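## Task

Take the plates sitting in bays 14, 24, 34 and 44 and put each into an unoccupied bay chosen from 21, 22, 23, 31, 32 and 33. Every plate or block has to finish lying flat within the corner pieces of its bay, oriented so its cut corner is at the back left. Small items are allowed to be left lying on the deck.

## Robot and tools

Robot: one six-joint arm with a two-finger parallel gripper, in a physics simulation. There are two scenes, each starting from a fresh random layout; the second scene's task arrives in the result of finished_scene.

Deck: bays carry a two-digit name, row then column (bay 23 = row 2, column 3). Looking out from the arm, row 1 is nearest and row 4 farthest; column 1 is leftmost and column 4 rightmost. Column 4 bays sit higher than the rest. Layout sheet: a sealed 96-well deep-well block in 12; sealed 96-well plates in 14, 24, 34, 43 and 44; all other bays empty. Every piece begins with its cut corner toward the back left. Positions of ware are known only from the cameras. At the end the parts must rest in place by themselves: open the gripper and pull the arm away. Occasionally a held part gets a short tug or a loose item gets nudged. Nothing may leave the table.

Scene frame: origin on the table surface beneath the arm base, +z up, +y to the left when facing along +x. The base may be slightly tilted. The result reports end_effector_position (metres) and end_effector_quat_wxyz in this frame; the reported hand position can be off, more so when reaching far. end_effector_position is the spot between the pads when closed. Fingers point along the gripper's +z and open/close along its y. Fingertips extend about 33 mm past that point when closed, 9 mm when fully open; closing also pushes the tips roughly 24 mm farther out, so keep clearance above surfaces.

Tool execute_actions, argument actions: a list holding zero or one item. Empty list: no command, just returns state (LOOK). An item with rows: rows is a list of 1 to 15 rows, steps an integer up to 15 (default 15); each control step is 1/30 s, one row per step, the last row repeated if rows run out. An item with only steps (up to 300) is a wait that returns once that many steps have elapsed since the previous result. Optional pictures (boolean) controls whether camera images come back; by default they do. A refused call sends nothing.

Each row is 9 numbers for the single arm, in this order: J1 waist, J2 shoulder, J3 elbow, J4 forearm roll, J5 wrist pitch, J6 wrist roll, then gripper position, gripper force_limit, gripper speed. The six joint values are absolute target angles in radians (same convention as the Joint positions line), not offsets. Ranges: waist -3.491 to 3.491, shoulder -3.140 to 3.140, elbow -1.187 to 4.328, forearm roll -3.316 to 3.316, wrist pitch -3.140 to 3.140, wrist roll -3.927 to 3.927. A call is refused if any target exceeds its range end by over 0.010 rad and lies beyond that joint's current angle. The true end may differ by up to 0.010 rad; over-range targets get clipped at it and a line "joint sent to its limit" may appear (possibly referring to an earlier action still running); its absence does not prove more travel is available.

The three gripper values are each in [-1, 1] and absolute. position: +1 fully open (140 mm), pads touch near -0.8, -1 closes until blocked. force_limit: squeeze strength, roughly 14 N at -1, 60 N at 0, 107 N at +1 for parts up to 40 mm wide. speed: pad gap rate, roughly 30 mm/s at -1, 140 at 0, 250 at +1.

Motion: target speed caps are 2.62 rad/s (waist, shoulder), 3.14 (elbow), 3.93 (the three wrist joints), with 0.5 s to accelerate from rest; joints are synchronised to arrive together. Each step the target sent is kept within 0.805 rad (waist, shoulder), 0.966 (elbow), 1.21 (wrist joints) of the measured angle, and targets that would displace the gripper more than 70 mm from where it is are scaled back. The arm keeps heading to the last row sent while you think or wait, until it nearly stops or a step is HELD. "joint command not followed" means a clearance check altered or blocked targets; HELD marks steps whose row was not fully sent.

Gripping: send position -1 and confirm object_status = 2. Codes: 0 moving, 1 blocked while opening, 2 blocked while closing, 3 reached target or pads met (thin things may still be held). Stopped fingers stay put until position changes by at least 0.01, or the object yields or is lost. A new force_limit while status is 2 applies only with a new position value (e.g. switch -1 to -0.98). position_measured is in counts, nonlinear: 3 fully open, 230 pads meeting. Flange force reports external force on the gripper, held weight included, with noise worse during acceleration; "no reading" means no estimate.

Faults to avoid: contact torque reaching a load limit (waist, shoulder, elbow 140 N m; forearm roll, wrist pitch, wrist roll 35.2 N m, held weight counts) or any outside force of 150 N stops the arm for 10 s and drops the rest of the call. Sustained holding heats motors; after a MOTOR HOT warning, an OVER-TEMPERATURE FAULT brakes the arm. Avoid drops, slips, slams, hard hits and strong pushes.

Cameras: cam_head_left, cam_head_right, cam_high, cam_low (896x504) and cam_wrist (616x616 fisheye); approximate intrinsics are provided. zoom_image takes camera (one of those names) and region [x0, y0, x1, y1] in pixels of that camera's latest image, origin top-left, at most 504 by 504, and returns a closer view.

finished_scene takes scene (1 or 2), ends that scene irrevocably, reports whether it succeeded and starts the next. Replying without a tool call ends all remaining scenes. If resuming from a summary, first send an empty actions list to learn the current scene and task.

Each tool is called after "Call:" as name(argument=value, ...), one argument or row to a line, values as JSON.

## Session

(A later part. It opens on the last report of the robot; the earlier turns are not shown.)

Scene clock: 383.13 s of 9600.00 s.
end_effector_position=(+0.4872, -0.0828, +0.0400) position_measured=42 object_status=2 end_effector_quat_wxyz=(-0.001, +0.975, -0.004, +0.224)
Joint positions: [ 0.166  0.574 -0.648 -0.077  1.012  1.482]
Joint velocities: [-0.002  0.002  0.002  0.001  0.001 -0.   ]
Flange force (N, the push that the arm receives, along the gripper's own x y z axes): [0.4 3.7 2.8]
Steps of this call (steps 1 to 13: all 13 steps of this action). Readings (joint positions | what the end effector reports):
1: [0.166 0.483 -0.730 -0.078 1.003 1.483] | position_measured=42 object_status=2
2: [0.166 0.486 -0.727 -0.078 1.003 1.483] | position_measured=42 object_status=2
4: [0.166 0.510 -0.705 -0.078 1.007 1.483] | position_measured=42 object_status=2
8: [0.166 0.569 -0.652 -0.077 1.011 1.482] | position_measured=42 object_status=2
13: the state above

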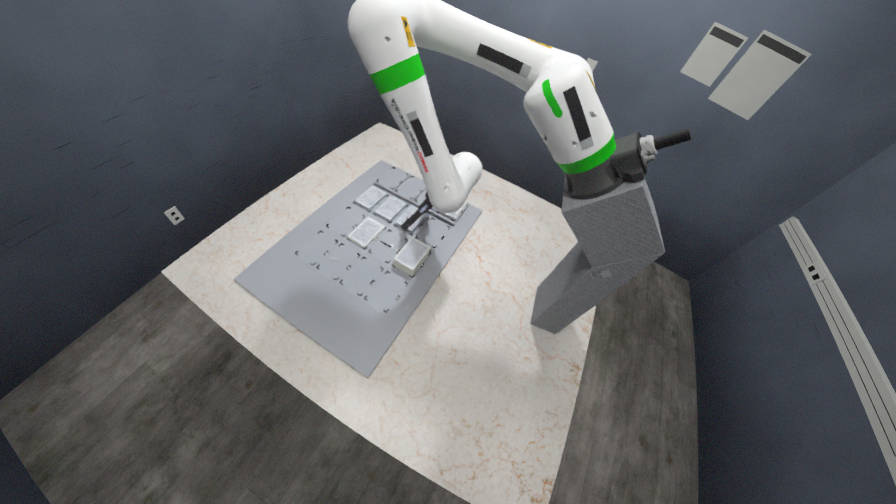

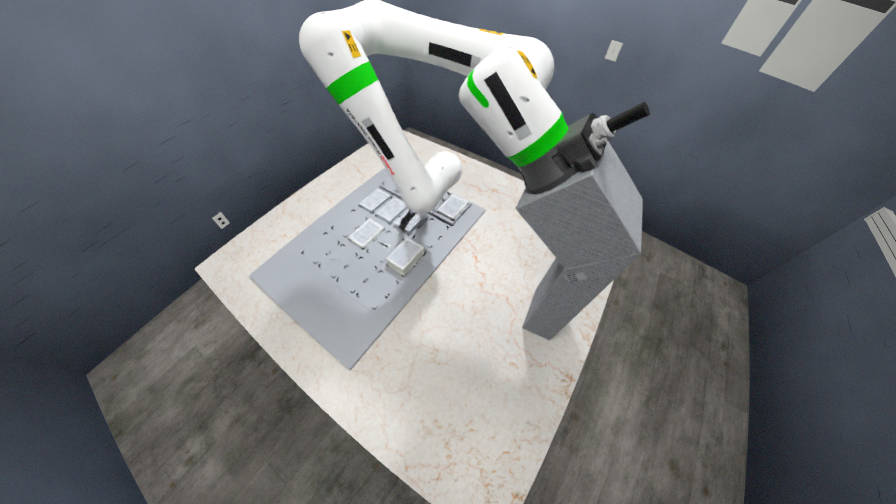

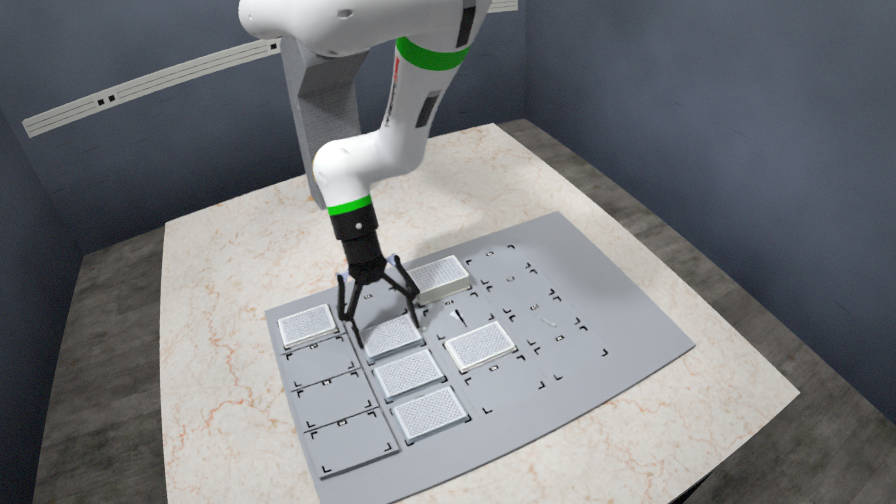

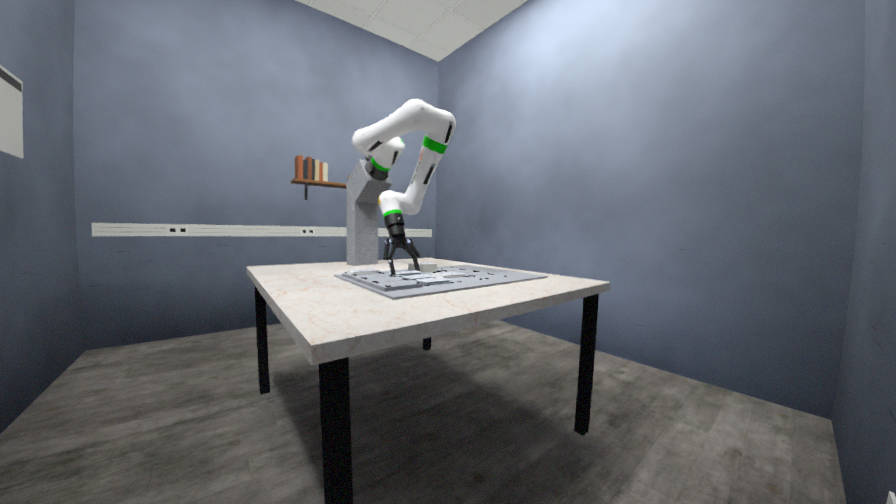

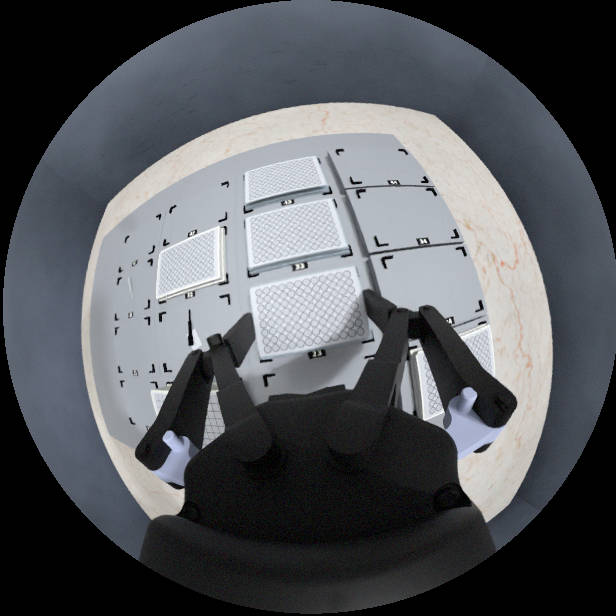

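Call:
execute_actions(
  actions=[
    {"rows":[[0.1654,0.5763,-0.6457,-0.0767,1.0121,1.4821,-1,0.2,-1],[0.1654,0.5789,-0.6433,-0.0766,1.0123,1.482,-1,0.2,-1],[0.1654,0.5789,-0.6433,-0.0766,1.0123,1.482,-1,0.2,-1],[0.1654,0.5815,-0.641,-0.0766,1.0126,1.482,-1,0.2,-1],[0.1654,0.5815,-0.641,-0.0766,1.0126,1.482,-1,0.2,-1],[0.1653,0.5841,-0.6386,-0.0766,1.0128,1.482,-1,0.2,-1],[0.1653,0.5841,-0.6386,-0.0766,1.0128,1.482,-1,0.2,-1],[0.1653,0.5867,-0.6363,-0.0765,1.0131,1.482,-1,0.2,-1],[0.1653,0.5867,-0.6363,-0.0765,1.0131,1.482,-1,0.2,-1],[0.1653,0.5885,-0.6347,-0.0765,1.0133,1.482,-1,0.2,-1]]},
  ],
  pictures=false,
)

Call:
execute_actions(
  actions=[
    {"rows":[[0.1653,0.5885,-0.6347,-0.0765,1.0133,1.482,0.9,0.2,-0.7]],"steps":10},
  ],
  pictures=false,
)

Call:
execute_actions(
  actions=[
    {"rows":[[0.1664,0.4699,-0.7416,-0.0777,1.0016,1.4831,0.9,0,0]],"steps":10},
  ],
  pictures=false,
)

Call:
execute_actions(
  actions=[
    {"rows":[[-0.3478,0.7919,-0.7678,0.4486,1.3502,1.4499,1,0,0]]},
  ],
  pictures=false,
)

Call:
execute_actions(
  actions=[
    {"steps":12},
  ],
  pictures=false,
)

Call:
execute_actions(
  actions=[
    {"rows":[[-0.3092,0.8626,-0.6838,0.411,1.3376,1.4453,1,0,0]],"steps":12},
  ],
)

Call:
zoom_image(
  camera="cam_wrist",
  region=[210,200,410,400],
)

Call:
zoom_image(
  camera="cam_high",
  region=[260,280,460,410],
)

Scene clock: 408.87 s of 9600.00 s.
end_effector_position=(+0.4871, -0.0833, +0.0344) position_measured=42 object_status=2 end_effector_quat_wxyz=(-0.001, +0.975, -0.004, +0.224)
Joint positions: [ 0.165  0.588 -0.635 -0.076  1.013  1.482]
Joint velocities: [ 0.     0.003  0.002  0.    -0.     0.   ]
Flange force (N, the push that the arm receives, along the gripper's own x y z axes): [-1.5 0.3 -2.7]
Steps of this call (steps 1 to 15: the robot went on to your last target; steps 16 to 90: nothing new was sent; then 22.23 s passed at rest; steps 91 to 105: all 15 steps of this action). Readings (joint positions | what the end effector reports):
91: [0.166 0.574 -0.648 -0.077 1.012 1.482] | position_measured=42 object_status=2
92: [0.166 0.575 -0.647 -0.077 1.012 1.482] | position_measured=42 object_status=2
94: [0.165 0.578 -0.644 -0.077 1.012 1.482] | position_measured=42 object_status=2
98: [0.165 0.583 -0.640 -0.077 1.013 1.482] | position_measured=42 object_status=2
105: the state above

Scene clock: 409.20 s of 9600.00 s.
end_effector_position=(+0.4871, -0.0833, +0.0344) position_measured=16 object_status=0 end_effector_quat_wxyz=(-0.001, +0.975, -0.004, +0.224)
Joint positions: [ 0.165  0.589 -0.635 -0.076  1.013  1.482]
Joint velocities: [ 0.  0.  0. -0. -0. -0.]
Flange force (N, the push that the arm receives, along the gripper's own x y z axes): [4.2 3.0 -0.2]
Steps of this call (steps 1 to 10: all 10 steps of this action). Readings (joint positions | what the end effector reports):
1: [0.165 0.588 -0.635 -0.076 1.013 1.482] | position_measured=42 object_status=0
2: [0.165 0.588 -0.635 -0.076 1.013 1.482] | position_measured=42 object_status=0
4: [0.165 0.588 -0.635 -0.076 1.013 1.482] | position_measured=33 object_status=0
8: [0.165 0.588 -0.635 -0.076 1.013 1.482] | position_measured=20 object_status=0
10: the state above

Scene clock: 409.53 s of 9600.00 s.
end_effector_position=(+0.4851, -0.0833, +0.0793) position_measured=16 object_status=3 end_effector_quat_wxyz=(-0.001, +0.975, -0.004, +0.224)
Joint positions: [ 0.166  0.471 -0.74  -0.078  1.002  1.483]
Joint velocities: [ 0.001 -0.056 -0.052 -0.002 -0.006  0.002]
Flange force (N, the push that the arm receives, along the gripper's own x y z axes): [20.2 0.6 -20.8]
Steps of this call (steps 1 to 10: all 10 steps of this action). Readings (joint positions | what the end effector reports):
1: [0.165 0.588 -0.635 -0.076 1.013 1.482] | position_measured=16 object_status=0
2: [0.165 0.586 -0.637 -0.076 1.013 1.482] | position_measured=16 object_status=0
4: [0.165 0.564 -0.657 -0.076 1.011 1.482] | position_measured=16 object_status=0
8: [0.166 0.485 -0.728 -0.077 1.003 1.483] | position_measured=16 object_status=3
10: the state above

Scene clock: 410.03 s of 9600.00 s.
end_effector_position=(+0.4201, -0.2066, +0.0724) position_measured=3 object_status=3 end_effector_quat_wxyz=(+0.008, +0.975, +0.012, +0.223)
Joint positions: [-0.191  0.694 -0.76   0.289  1.245  1.459]
Joint velocities: [-0.943  0.589 -0.047  0.955  0.63  -0.056]
Flange force (N, the push that the arm receives, along the gripper's own x y z axes): [3.1 0.5 -0.4]
Steps of this call (steps 1 to 15: all 15 steps of this action). Readings (joint positions | what the end effector reports):
1: [0.166 0.470 -0.741 -0.078 1.002 1.483] | position_measured=16 object_status=0
2: [0.163 0.472 -0.742 -0.074 1.004 1.483] | position_measured=12 object_status=0
4: [0.139 0.487 -0.743 -0.049 1.022 1.479] | position_measured=3 object_status=0
8: [0.028 0.557 -0.749 0.064 1.097 1.472] | position_measured=3 object_status=0
15: the state above

Scene clock: 410.43 s of 9600.00 s.
end_effector_position=(+0.3792, -0.2452, +0.0784) position_measured=3 object_status=3 end_effector_quat_wxyz=(-0.002, +0.975, -0.004, +0.224)
Joint positions: [-0.348  0.792 -0.768  0.449  1.35   1.45 ]
Joint velocities: [-0.002  0.002 -0.001  0.     0.001  0.   ]
Flange force (N, the push that the arm receives, along the gripper's own x y z axes): [-1.9 3.9 -1.2]
Steps of this call (steps 1 to 12: the robot went on to your last target). Readings (joint positions | what the end effector reports):
1: [-0.223 0.714 -0.762 0.321 1.266 1.457] | position_measured=3 object_status=3
2: [-0.254 0.733 -0.763 0.353 1.287 1.455] | position_measured=3 object_status=3
4: [-0.305 0.765 -0.766 0.404 1.321 1.452] | position_measured=3 object_status=3
8: [-0.347 0.791 -0.768 0.448 1.350 1.450] | position_measured=3 object_status=3
12: the state above

Scene clock: 410.83 s of 9600.00 s.
end_effector_position=(+0.3801, -0.2466, +0.0437) position_measured=3 object_status=3 end_effector_quat_wxyz=(-0.001, +0.975, -0.004, +0.224)
Joint positions: [-0.309  0.862 -0.684  0.411  1.338  1.445]
Joint velocities: [ 0.     0.002  0.003 -0.    -0.001  0.   ]
Flange force (N, the push that the arm receives, along the gripper's own x y z axes): [-4.5 4.5 3.1]
Steps of this call (steps 1 to 12: all 12 steps of this action). Readings (joint positions | what the end effector reports):
1: [-0.348 0.792 -0.768 0.449 1.350 1.450] | position_measured=3 object_status=3
2: [-0.346 0.795 -0.764 0.447 1.349 1.450] | position_measured=3 object_status=3
4: [-0.333 0.819 -0.736 0.433 1.344 1.448] | position_measured=3 object_status=3
8: [-0.310 0.861 -0.686 0.412 1.338 1.445] | position_measured=3 object_status=3
12: the state above

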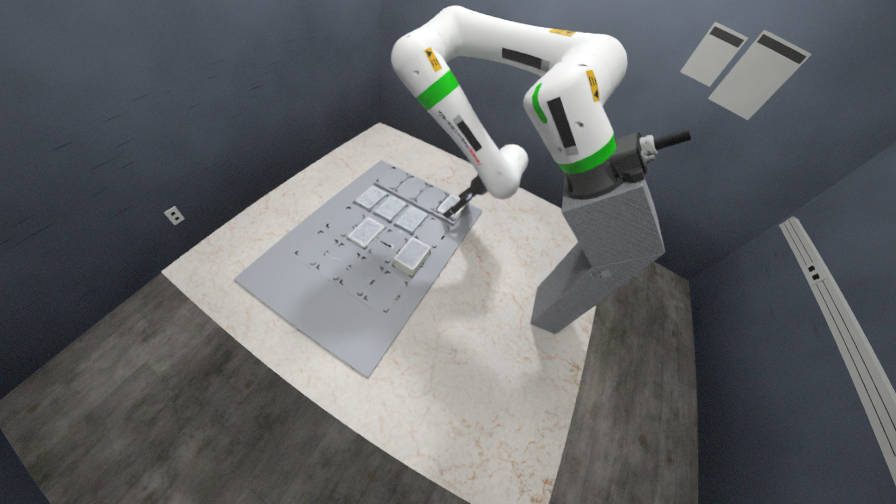

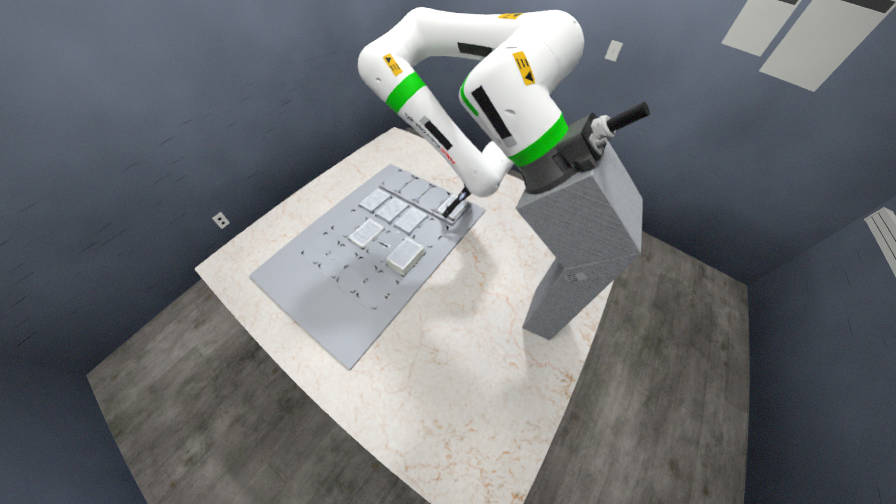

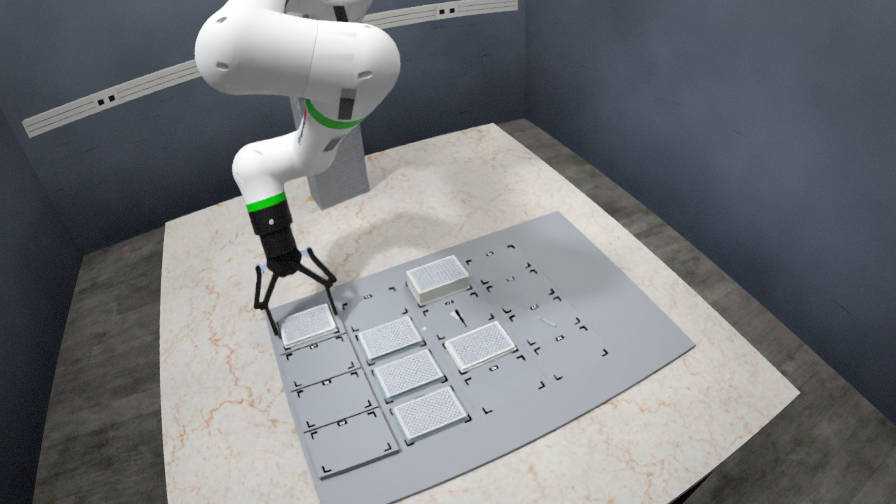

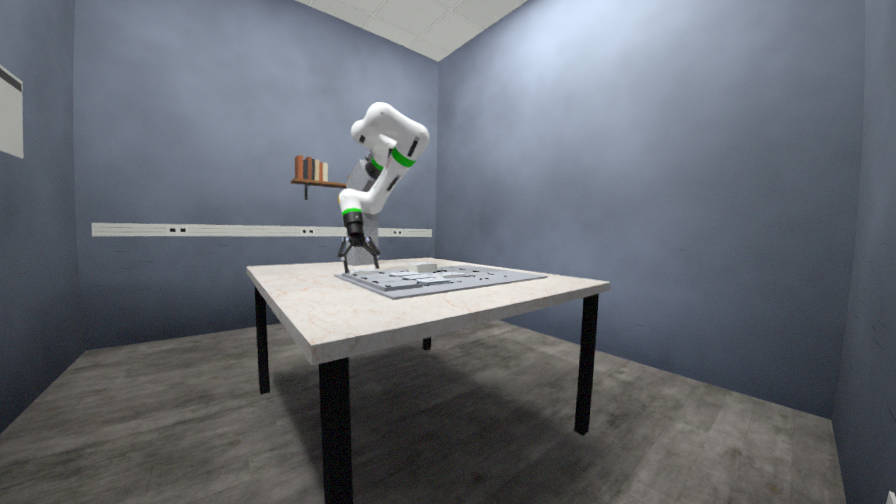

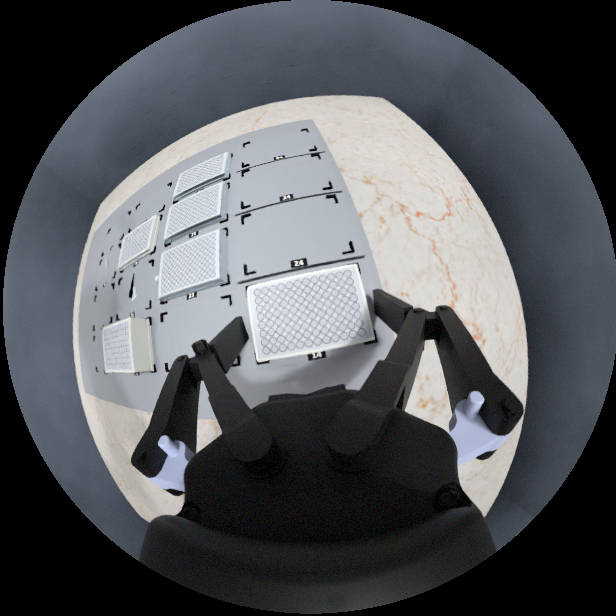

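Region (210, 200, 410, 400) of cam_wrist's 616x616 image, scaled by 2.520, with more detail than that image has.

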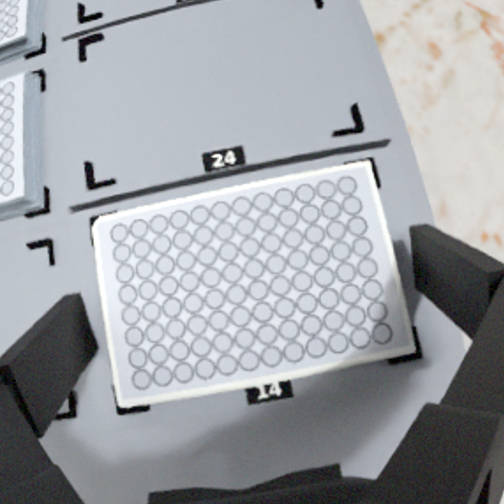

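Region (260, 280, 460, 410) of cam_high's 896x504 image, scaled by 2.520, with more detail than that image has; it fills the top 328 rows of this view, and the rest is white.

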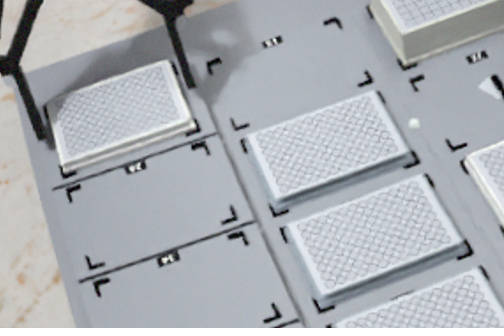

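Call:
execute_actions(
  actions=[
    {"rows":[[-0.3096,0.8618,-0.6848,0.4114,1.3377,1.4453,0.81,0.2,-0.8]],"steps":11},
  ],
  pictures=false,
)

Call:
execute_actions(
  actions=[
    {"rows":[[-0.3096,0.8618,-0.6848,0.4114,1.3377,1.4453,-1,0.2,-1],[-0.3096,0.8618,-0.6848,0.4114,1.3377,1.4453,-1,0.2,-1],[-0.3102,0.8608,-0.686,0.412,1.3379,1.4454,-1,0.2,-1],[-0.3102,0.8608,-0.686,0.412,1.3379,1.4454,-1,0.2,-1],[-0.3107,0.8598,-0.6872,0.4125,1.3381,1.4455,-1,0.2,-1]]},
  ],
  pictures=false,
)

Call:
execute_actions(
  actions=[
    {"rows":[[-0.3478,0.7919,-0.7678,0.4486,1.3502,1.4499,-1,0.2,-1]],"steps":9},
  ],
  pictures=false,
)

Call:
execute_actions(
  actions=[
    {"rows":[[0.1668,0.392,-0.8,-0.0785,0.982,1.484,-1,0.2,-1]]},
  ],
  pictures=false,
)

Call:
execute_actions(
  actions=[
    {"steps":7},
  ],
  pictures=false,
)

Call:
execute_actions(
  actions=[
    {"rows":[[0.8315,0.3806,-0.3685,-1.0896,0.8273,2.1808,-1,0.2,-1]]},
  ],
  pictures=false,
)

Call:
execute_actions(
  actions=[
    {"steps":25},
  ],
  pictures=false,
)

Call:
execute_actions(
  actions=[
    {"rows":[[0.787,0.5312,-0.2587,-1.0104,0.8225,2.1108,-1,0.2,-1]]},
  ],
)

Call:
zoom_image(
  camera="cam_wrist",
  region=[210,200,410,400],
)

Scene clock: 443.23 s of 9600.00 s.
end_effector_position=(+0.3800, -0.2466, +0.0440) position_measured=27 object_status=0 end_effector_quat_wxyz=(-0.001, +0.975, -0.004, +0.224)
Joint positions: [-0.31   0.862 -0.685  0.411  1.338  1.445]
Joint velocities: [-0.    -0.    -0.     0.002  0.001  0.   ]
Flange force (N, the push that the arm receives, along the gripper's own x y z axes): [2.5 5.2 -3.9]
Steps of this call (steps 1 to 15: the robot went on to your last target; steps 16 to 90: nothing new was sent; then 29.03 s passed at rest; steps 91 to 101: all 11 steps of this action). Readings (joint positions | what the end effector reports):
91: [-0.309 0.863 -0.684 0.411 1.338 1.445] | position_measured=3 object_status=0
92: [-0.309 0.863 -0.684 0.411 1.338 1.445] | position_measured=4 object_status=0
94: [-0.309 0.862 -0.684 0.411 1.338 1.445] | position_measured=10 object_status=0
98: [-0.309 0.862 -0.685 0.411 1.338 1.445] | position_measured=21 object_status=0
101: the state above

Scene clock: 443.73 s of 9600.00 s.
end_effector_position=(+0.3801, -0.2465, +0.0450) position_measured=39 object_status=2 end_effector_quat_wxyz=(-0.002, +0.975, -0.004, +0.224)
Joint positions: [-0.311  0.86  -0.687  0.412  1.338  1.445]
Joint velocities: [ 0.001 -0.001  0.    -0.    -0.001  0.002]
Flange force (N, the push that the arm receives, along the gripper's own x y z axes): [3.5 0.5 -36.6]
Steps of this call (steps 1 to 15: all 15 steps of this action). Readings (joint positions | what the end effector reports):
1: [-0.310 0.862 -0.685 0.411 1.338 1.445] | position_measured=27 object_status=0
2: [-0.310 0.862 -0.685 0.411 1.338 1.445] | position_measured=28 object_status=0
4: [-0.310 0.861 -0.685 0.411 1.338 1.445] | position_measured=31 object_status=0
8: [-0.311 0.860 -0.687 0.412 1.338 1.445] | position_measured=37 object_status=0
15: the state above

Scene clock: 444.03 s of 9600.00 s.
end_effector_position=(+0.3792, -0.2454, +0.0782) position_measured=40 object_status=2 end_effector_quat_wxyz=(-0.002, +0.975, -0.004, +0.224)
Joint positions: [-0.348  0.792 -0.767  0.448  1.35   1.45 ]
Joint velocities: [-0.004 -0.008 -0.014  0.007  0.003  0.001]
Flange force (N, the push that the arm receives, along the gripper's own x y z axes): [5.1 6.2 -4.3]
Steps of this call (steps 1 to 9: all 9 steps of this action). Readings (joint positions | what the end effector reports):
1: [-0.311 0.860 -0.687 0.413 1.338 1.445] | position_measured=39 object_status=2
2: [-0.313 0.856 -0.691 0.415 1.338 1.446] | position_measured=39 object_status=2
4: [-0.325 0.833 -0.719 0.427 1.343 1.447] | position_measured=40 object_status=2
8: [-0.347 0.793 -0.766 0.448 1.350 1.450] | position_measured=40 object_status=2
9: the state above

Scene clock: 444.53 s of 9600.00 s.
end_effector_position=(+0.4645, -0.1415, +0.0916) position_measured=40 object_status=2 end_effector_quat_wxyz=(+0.010, +0.974, +0.013, +0.224)
Joint positions: [ 0.009  0.515 -0.79   0.083  1.094  1.474]
Joint velocities: [ 0.904 -0.701 -0.056 -0.916 -0.638  0.059]
Flange force (N, the push that the arm receives, along the gripper's own x y z axes): [-1.2 0.5 2.2]
Steps of this call (steps 1 to 15: all 15 steps of this action). Readings (joint positions | what the end effector reports):
1: [-0.347 0.792 -0.767 0.448 1.350 1.450] | position_measured=40 object_status=2
2: [-0.344 0.789 -0.768 0.445 1.348 1.450] | position_measured=40 object_status=2
4: [-0.321 0.771 -0.770 0.420 1.329 1.452] | position_measured=40 object_status=2
8: [-0.209 0.683 -0.777 0.305 1.249 1.459] | position_measured=40 object_status=2
15: the state above

Scene clock: 444.77 s of 9600.00 s.
end_effector_position=(+0.4842, -0.0851, +0.1058) position_measured=40 object_status=2 end_effector_quat_wxyz=(-0.001, +0.975, -0.003, +0.224)
Joint positions: [ 0.162  0.396 -0.8   -0.073  0.986  1.484]
Joint velocities: [ 0.189 -0.146 -0.012 -0.192 -0.133  0.012]
Flange force (N, the push that the arm receives, along the gripper's own x y z axes): [12.8 -12.8 -5.9]
Steps of this call (steps 1 to 7: the robot went on to your last target). Readings (joint positions | what the end effector reports):
1: [0.039 0.491 -0.792 0.052 1.073 1.476] | position_measured=40 object_status=2
2: [0.069 0.468 -0.794 0.022 1.052 1.478] | position_measured=40 object_status=2
4: [0.120 0.428 -0.797 -0.030 1.016 1.481] | position_measured=40 object_status=2
7: the state above

Scene clock: 445.27 s of 9600.00 s.
end_effector_position=(+0.5250, +0.0462, +0.0865) position_measured=40 object_status=2 end_effector_quat_wxyz=(+0.026, +0.965, +0.014, +0.259)
Joint positions: [ 0.507  0.387 -0.58  -0.595  0.902  1.838]
Joint velocities: [ 0.762 -0.015  0.496 -1.153 -0.174  0.801]
Flange force (N, the push that the arm receives, along the gripper's own x y z axes): [2.1 -0.5 4.7]
Steps of this call (steps 1 to 15: all 15 steps of this action). Readings (joint positions | what the end effector reports):
1: [0.166 0.393 -0.800 -0.078 0.983 1.484] | position_measured=40 object_status=2
2: [0.171 0.392 -0.798 -0.085 0.981 1.488] | position_measured=40 object_status=2
4: [0.197 0.392 -0.782 -0.123 0.973 1.513] | position_measured=40 object_status=2
8: [0.310 0.390 -0.708 -0.294 0.947 1.630] | position_measured=40 object_status=2
15: the state above

Scene clock: 446.10 s of 9600.00 s.
end_effector_position=(+0.4836, +0.2420, +0.0962) position_measured=40 object_status=2 end_effector_quat_wxyz=(-0.002, +0.975, -0.004, +0.223)
Joint positions: [ 0.831  0.381 -0.369 -1.09   0.827  2.181]
Joint velocities: [ 0.002 -0.     0.    -0.002  0.     0.001]
Flange force (N, the push that the arm receives, along the gripper's own x y z axes): [2.1 -1.6 3.6]
Steps of this call (steps 1 to 25: the robot went on to your last target). Readings (joint positions | what the end effector reports):
1: [0.533 0.386 -0.563 -0.634 0.896 1.865] | position_measured=40 object_status=2
2: [0.558 0.386 -0.547 -0.672 0.890 1.892] | position_measured=40 object_status=2
4: [0.606 0.385 -0.516 -0.745 0.879 1.942] | position_measured=40 object_status=2
8: [0.696 0.383 -0.457 -0.883 0.858 2.038] | position_measured=40 object_status=2
25: the state above

Scene clock: 446.60 s of 9600.00 s.
end_effector_position=(+0.4879, +0.2452, +0.0380) position_measured=40 object_status=2 end_effector_quat_wxyz=(-0.001, +0.975, -0.004, +0.224)
Joint positions: [ 0.787  0.531 -0.259 -1.01   0.823  2.111]
Joint velocities: [ 0.     0.002  0.001  0.001 -0.    -0.001]
Flange force (N, the push that the arm receives, along the gripper's own x y z axes): [0.1 -3.8 1.3]
Steps of this call (steps 1 to 15: all 15 steps of this action). Readings (joint positions | what the end effector reports):
1: [0.831 0.381 -0.368 -1.090 0.827 2.181] | position_measured=40 object_status=2
2: [0.830 0.384 -0.366 -1.088 0.827 2.179] | position_measured=40 object_status=2
4: [0.822 0.408 -0.348 -1.074 0.826 2.166] | position_measured=40 object_status=2
8: [0.795 0.501 -0.281 -1.026 0.823 2.124] | position_measured=40 object_status=2
15: the state above

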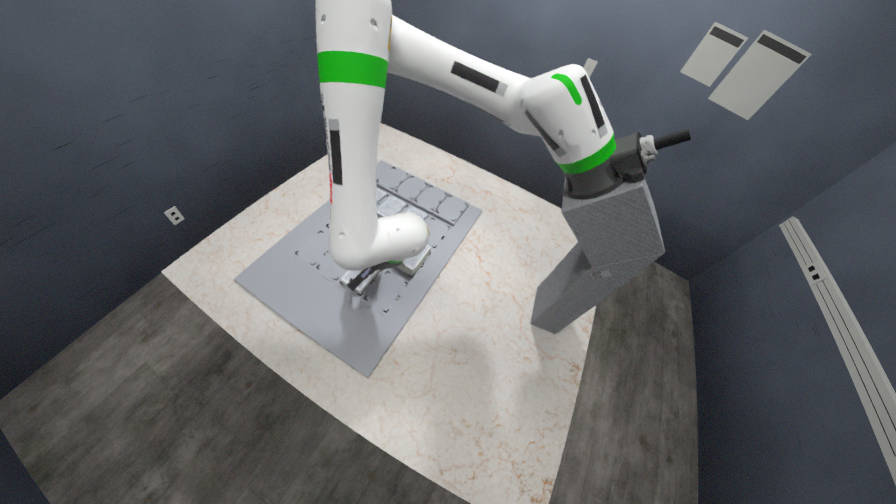

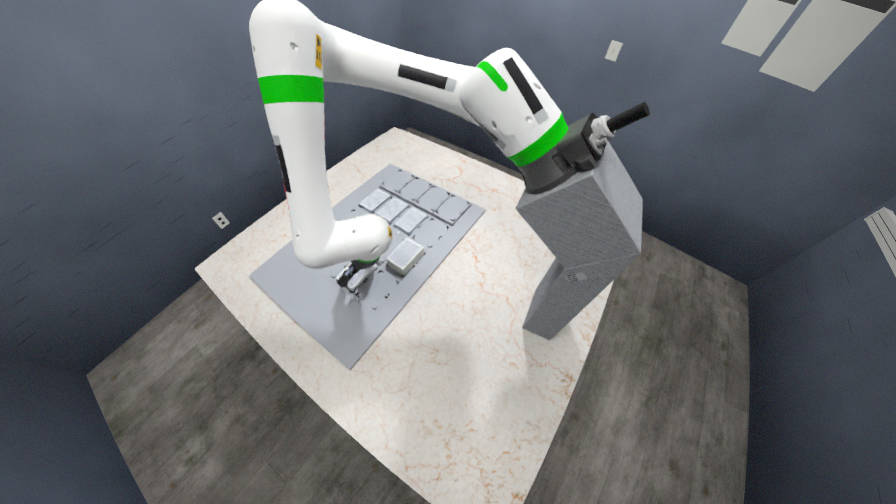

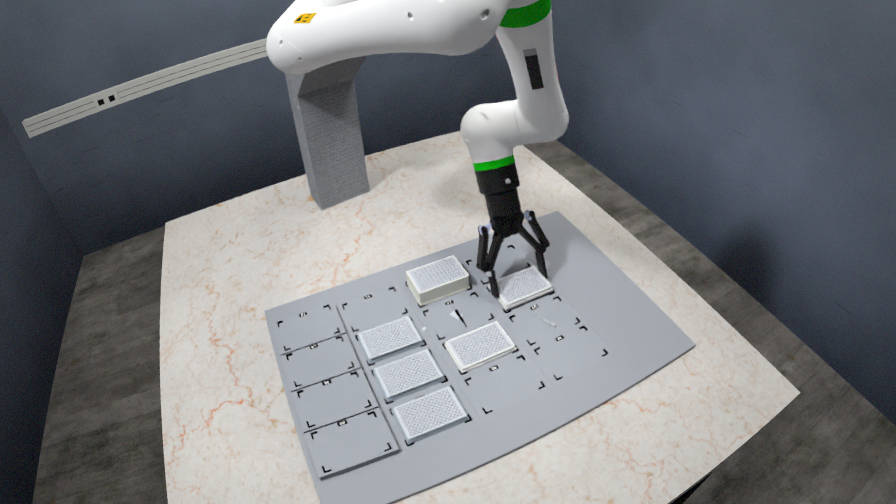

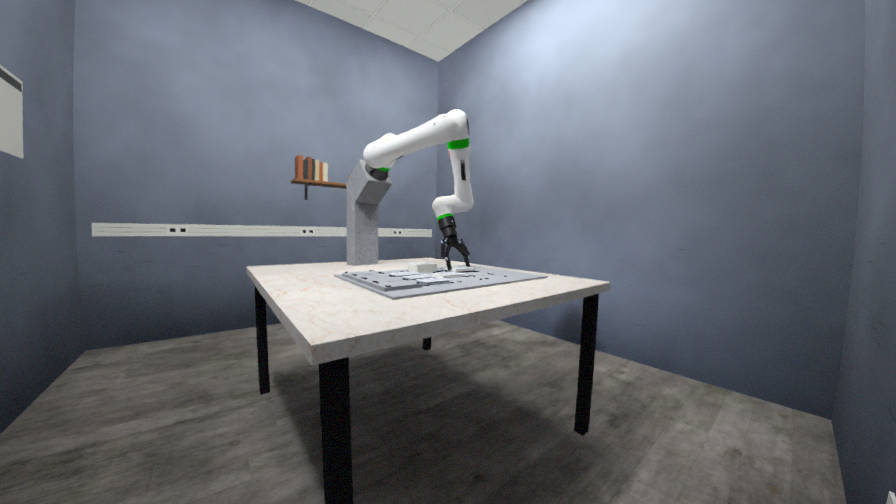

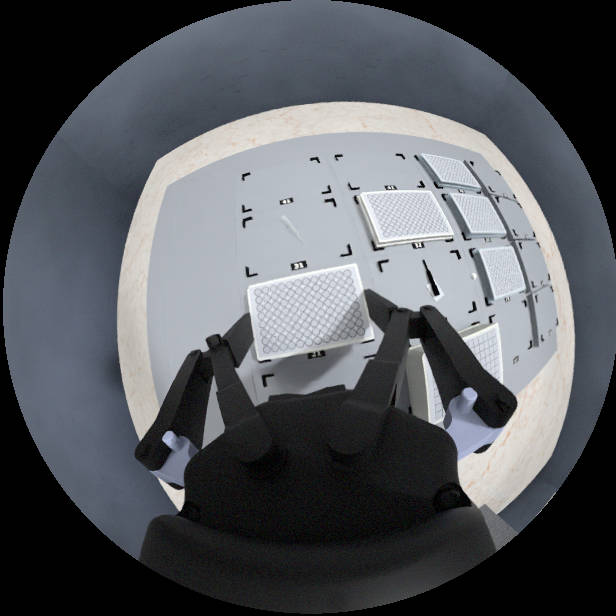

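Region (210, 200, 410, 400) of cam_wrist's 616x616 image, scaled by 2.520, with more detail than that image has.

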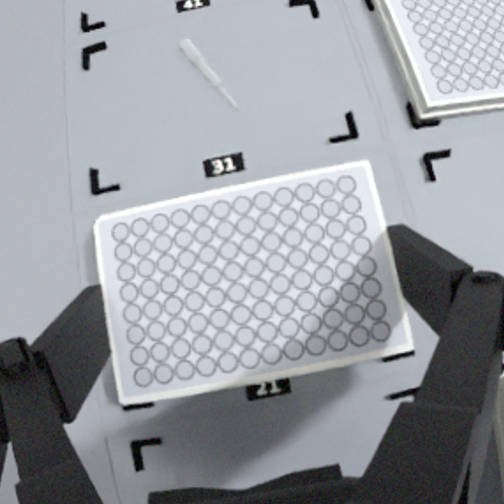

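Call:
execute_actions(
  actions=[
    {"rows":[[0.7862,0.5339,-0.2567,-1.009,0.8224,2.1095,-1,0.2,-1],[0.7862,0.5339,-0.2567,-1.009,0.8224,2.1095,-1,0.2,-1],[0.7854,0.5366,-0.2547,-1.0075,0.8223,2.1083,-1,0.2,-1],[0.7854,0.5366,-0.2547,-1.0075,0.8223,2.1083,-1,0.2,-1],[0.7846,0.5393,-0.2527,-1.0061,0.8222,2.107,-1,0.2,-1],[0.7846,0.5393,-0.2527,-1.0061,0.8222,2.107,-1,0.2,-1],[0.7838,0.5421,-0.2508,-1.0047,0.8222,2.1057,-1,0.2,-1],[0.7838,0.5421,-0.2508,-1.0047,0.8222,2.1057,-1,0.2,-1],[0.783,0.5448,-0.2488,-1.0032,0.8221,2.1045,-1,0.2,-1],[0.783,0.5448,-0.2488,-1.0032,0.8221,2.1045,-1,0.2,-1],[0.7822,0.5475,-0.2468,-1.0018,0.822,2.1032,-1,0.2,-1]]},
  ],
  pictures=false,
)

Call:
execute_actions(
  actions=[
    {"rows":[[0.7822,0.5475,-0.2468,-1.0018,0.822,2.1032,1,0.2,-0.7]],"steps":13},
  ],
  pictures=false,
)

Call:
execute_actions(
  actions=[
    {"rows":[[0.8315,0.3806,-0.3685,-1.0896,0.8273,2.1808,1,0.2,-0.7]]},
  ],
)

Call:
zoom_image(
  camera="cam_wrist",
  region=[160,160,460,460],
)

Scene clock: 484.80 s of 9600.00 s.
end_effector_position=(+0.4878, +0.2453, +0.0316) position_measured=40 object_status=2 end_effector_quat_wxyz=(-0.001, +0.975, -0.004, +0.224)
Joint positions: [ 0.782  0.547 -0.247 -1.002  0.822  2.103]
Joint velocities: [-0.003  0.006  0.004  0.004 -0.001 -0.003]
Flange force (N, the push that the arm receives, along the gripper's own x y z axes): [-0.2 -7.9 -1.8]
Steps of this call (steps 1 to 15: the robot went on to your last target; steps 16 to 90: nothing new was sent; then 34.70 s passed at rest; steps 91 to 105: all 15 steps of this action). Readings (joint positions | what the end effector reports):
91: [0.787 0.531 -0.259 -1.010 0.822 2.111] | position_measured=40 object_status=2
92: [0.787 0.532 -0.258 -1.010 0.822 2.110] | position_measured=40 object_status=2
94: [0.786 0.534 -0.256 -1.009 0.822 2.109] | position_measured=40 object_status=2
98: [0.784 0.540 -0.252 -1.006 0.822 2.107] | position_measured=40 object_status=2
105: the state above

Scene clock: 485.23 s of 9600.00 s.
end_effector_position=(+0.4878, +0.2451, +0.0314) position_measured=3 object_status=0 end_effector_quat_wxyz=(-0.001, +0.975, -0.004, +0.224)
Joint positions: [ 0.782  0.548 -0.247 -1.002  0.822  2.103]
Joint velocities: [ 0.     0.001  0.    -0.     0.001  0.   ]
Flange force (N, the push that the arm receives, along the gripper's own x y z axes): [4.1 2.7 -3.4]
Steps of this call (steps 1 to 13: all 13 steps of this action). Readings (joint positions | what the end effector reports):
1: [0.782 0.547 -0.247 -1.002 0.822 2.103] | position_measured=40 object_status=0
2: [0.782 0.547 -0.247 -1.002 0.822 2.103] | position_measured=40 object_status=0
4: [0.782 0.547 -0.247 -1.002 0.822 2.103] | position_measured=32 object_status=0
8: [0.782 0.548 -0.247 -1.002 0.822 2.103] | position_measured=18 object_status=0
13: the state above

Scene clock: 485.73 s of 9600.00 s.
end_effector_position=(+0.4835, +0.2420, +0.0961) position_measured=3 object_status=3 end_effector_quat_wxyz=(-0.002, +0.975, -0.004, +0.223)
Joint positions: [ 0.831  0.381 -0.368 -1.09   0.827  2.181]
Joint velocities: [-0.    -0.002 -0.001 -0.002  0.001  0.   ]
Flange force (N, the push that the arm receives, along the gripper's own x y z axes): [1.8 -3.1 2.8]
Steps of this call (steps 1 to 15: all 15 steps of this action). Readings (joint positions | what the end effector reports):
1: [0.782 0.547 -0.247 -1.002 0.822 2.103] | position_measured=3 object_status=0
2: [0.783 0.545 -0.248 -1.002 0.822 2.104] | position_measured=3 object_status=0
4: [0.789 0.523 -0.265 -1.015 0.822 2.115] | position_measured=3 object_status=0
8: [0.819 0.424 -0.337 -1.067 0.826 2.160] | position_measured=3 object_status=3
15: the state above

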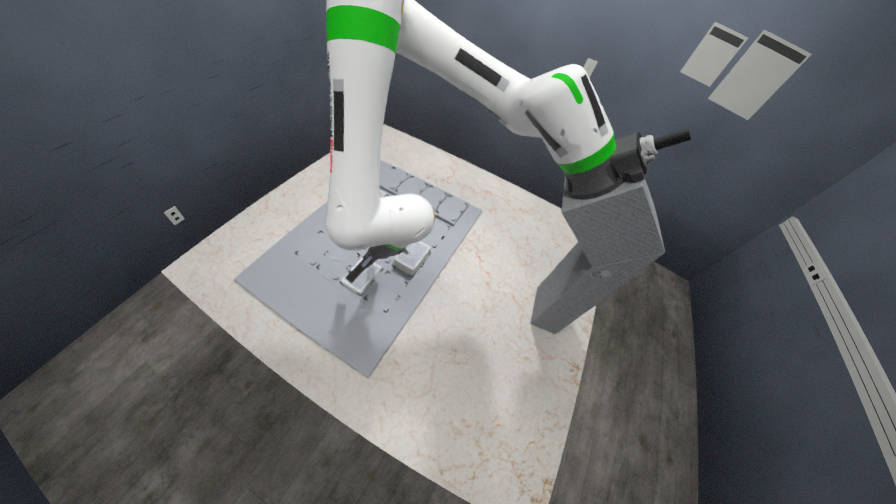

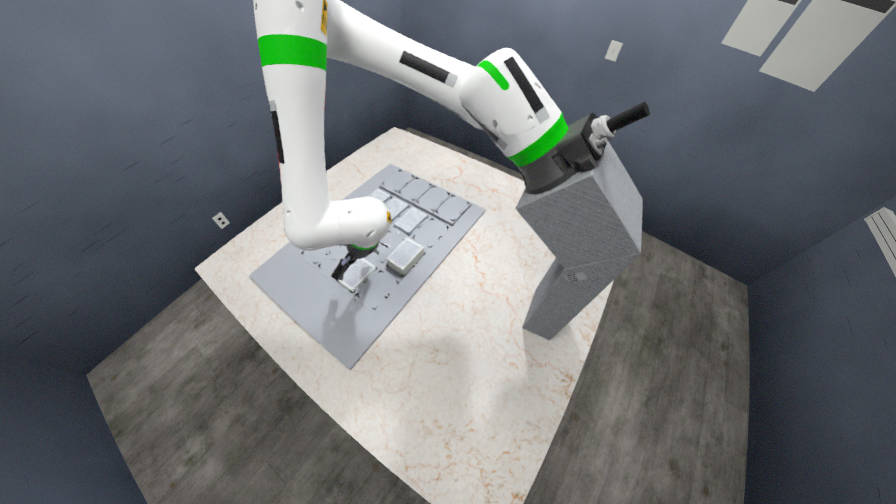

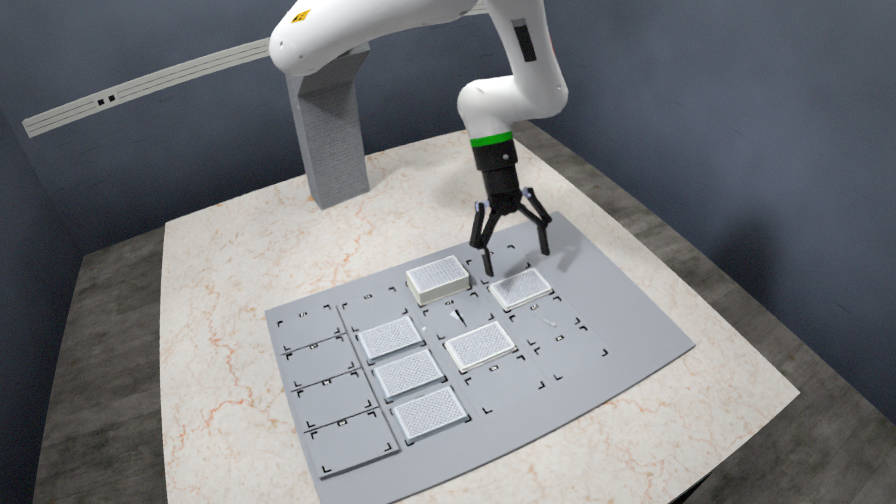

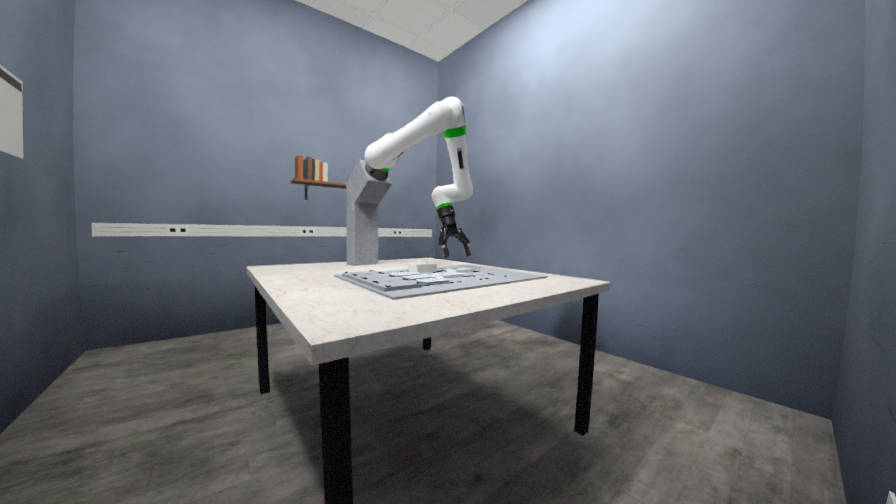

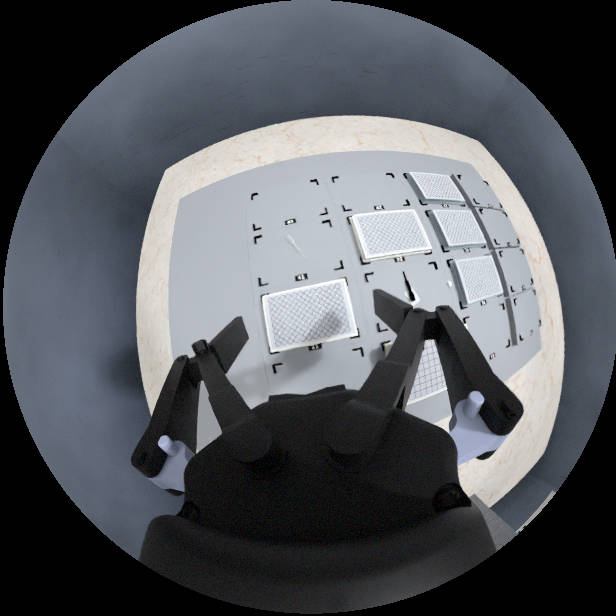

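Region (160, 160, 460, 460) of cam_wrist's 616x616 image, scaled by 1.680, with more detail than that image has.

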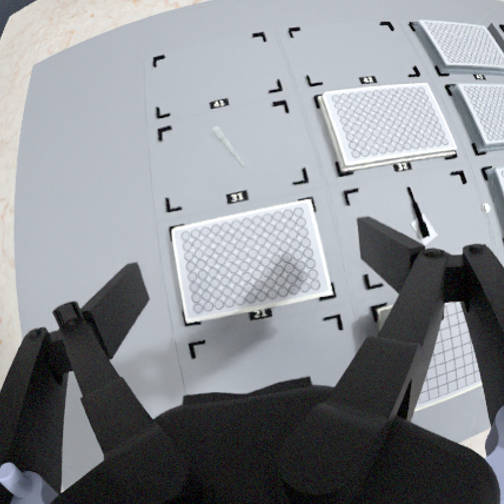

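Call:
zoom_image(
  camera="cam_high",
  region=[430,255,570,385],
)

Call:
zoom_image(
  camera="cam_head_left",
  region=[325,245,395,305],
)

Region (430, 255, 570, 385) of cam_high's 896x504 image, scaled by 3.600, with more detail than that image has; it fills the top 468 rows of this view, and the rest is white.

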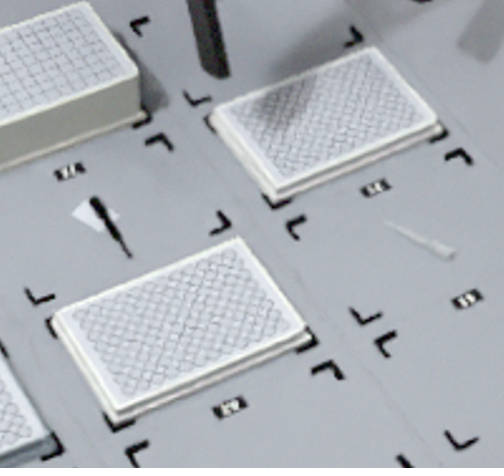

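Region (325, 245, 395, 305) of cam_head_left's 896x504 image, scaled by 7.200, with more detail than that image has; it fills the top 432 rows of this view, and the rest is white.

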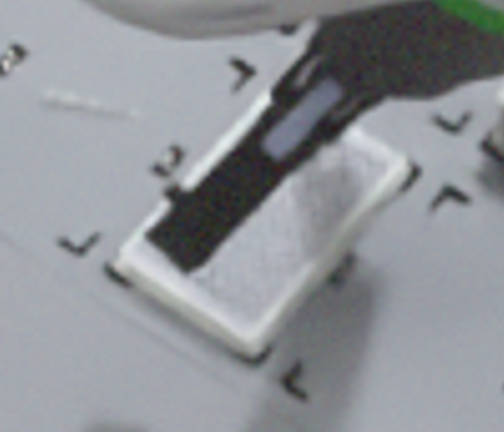

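Call:
finished_scene(
  scene=1,
)

The scene is finished: the task was done.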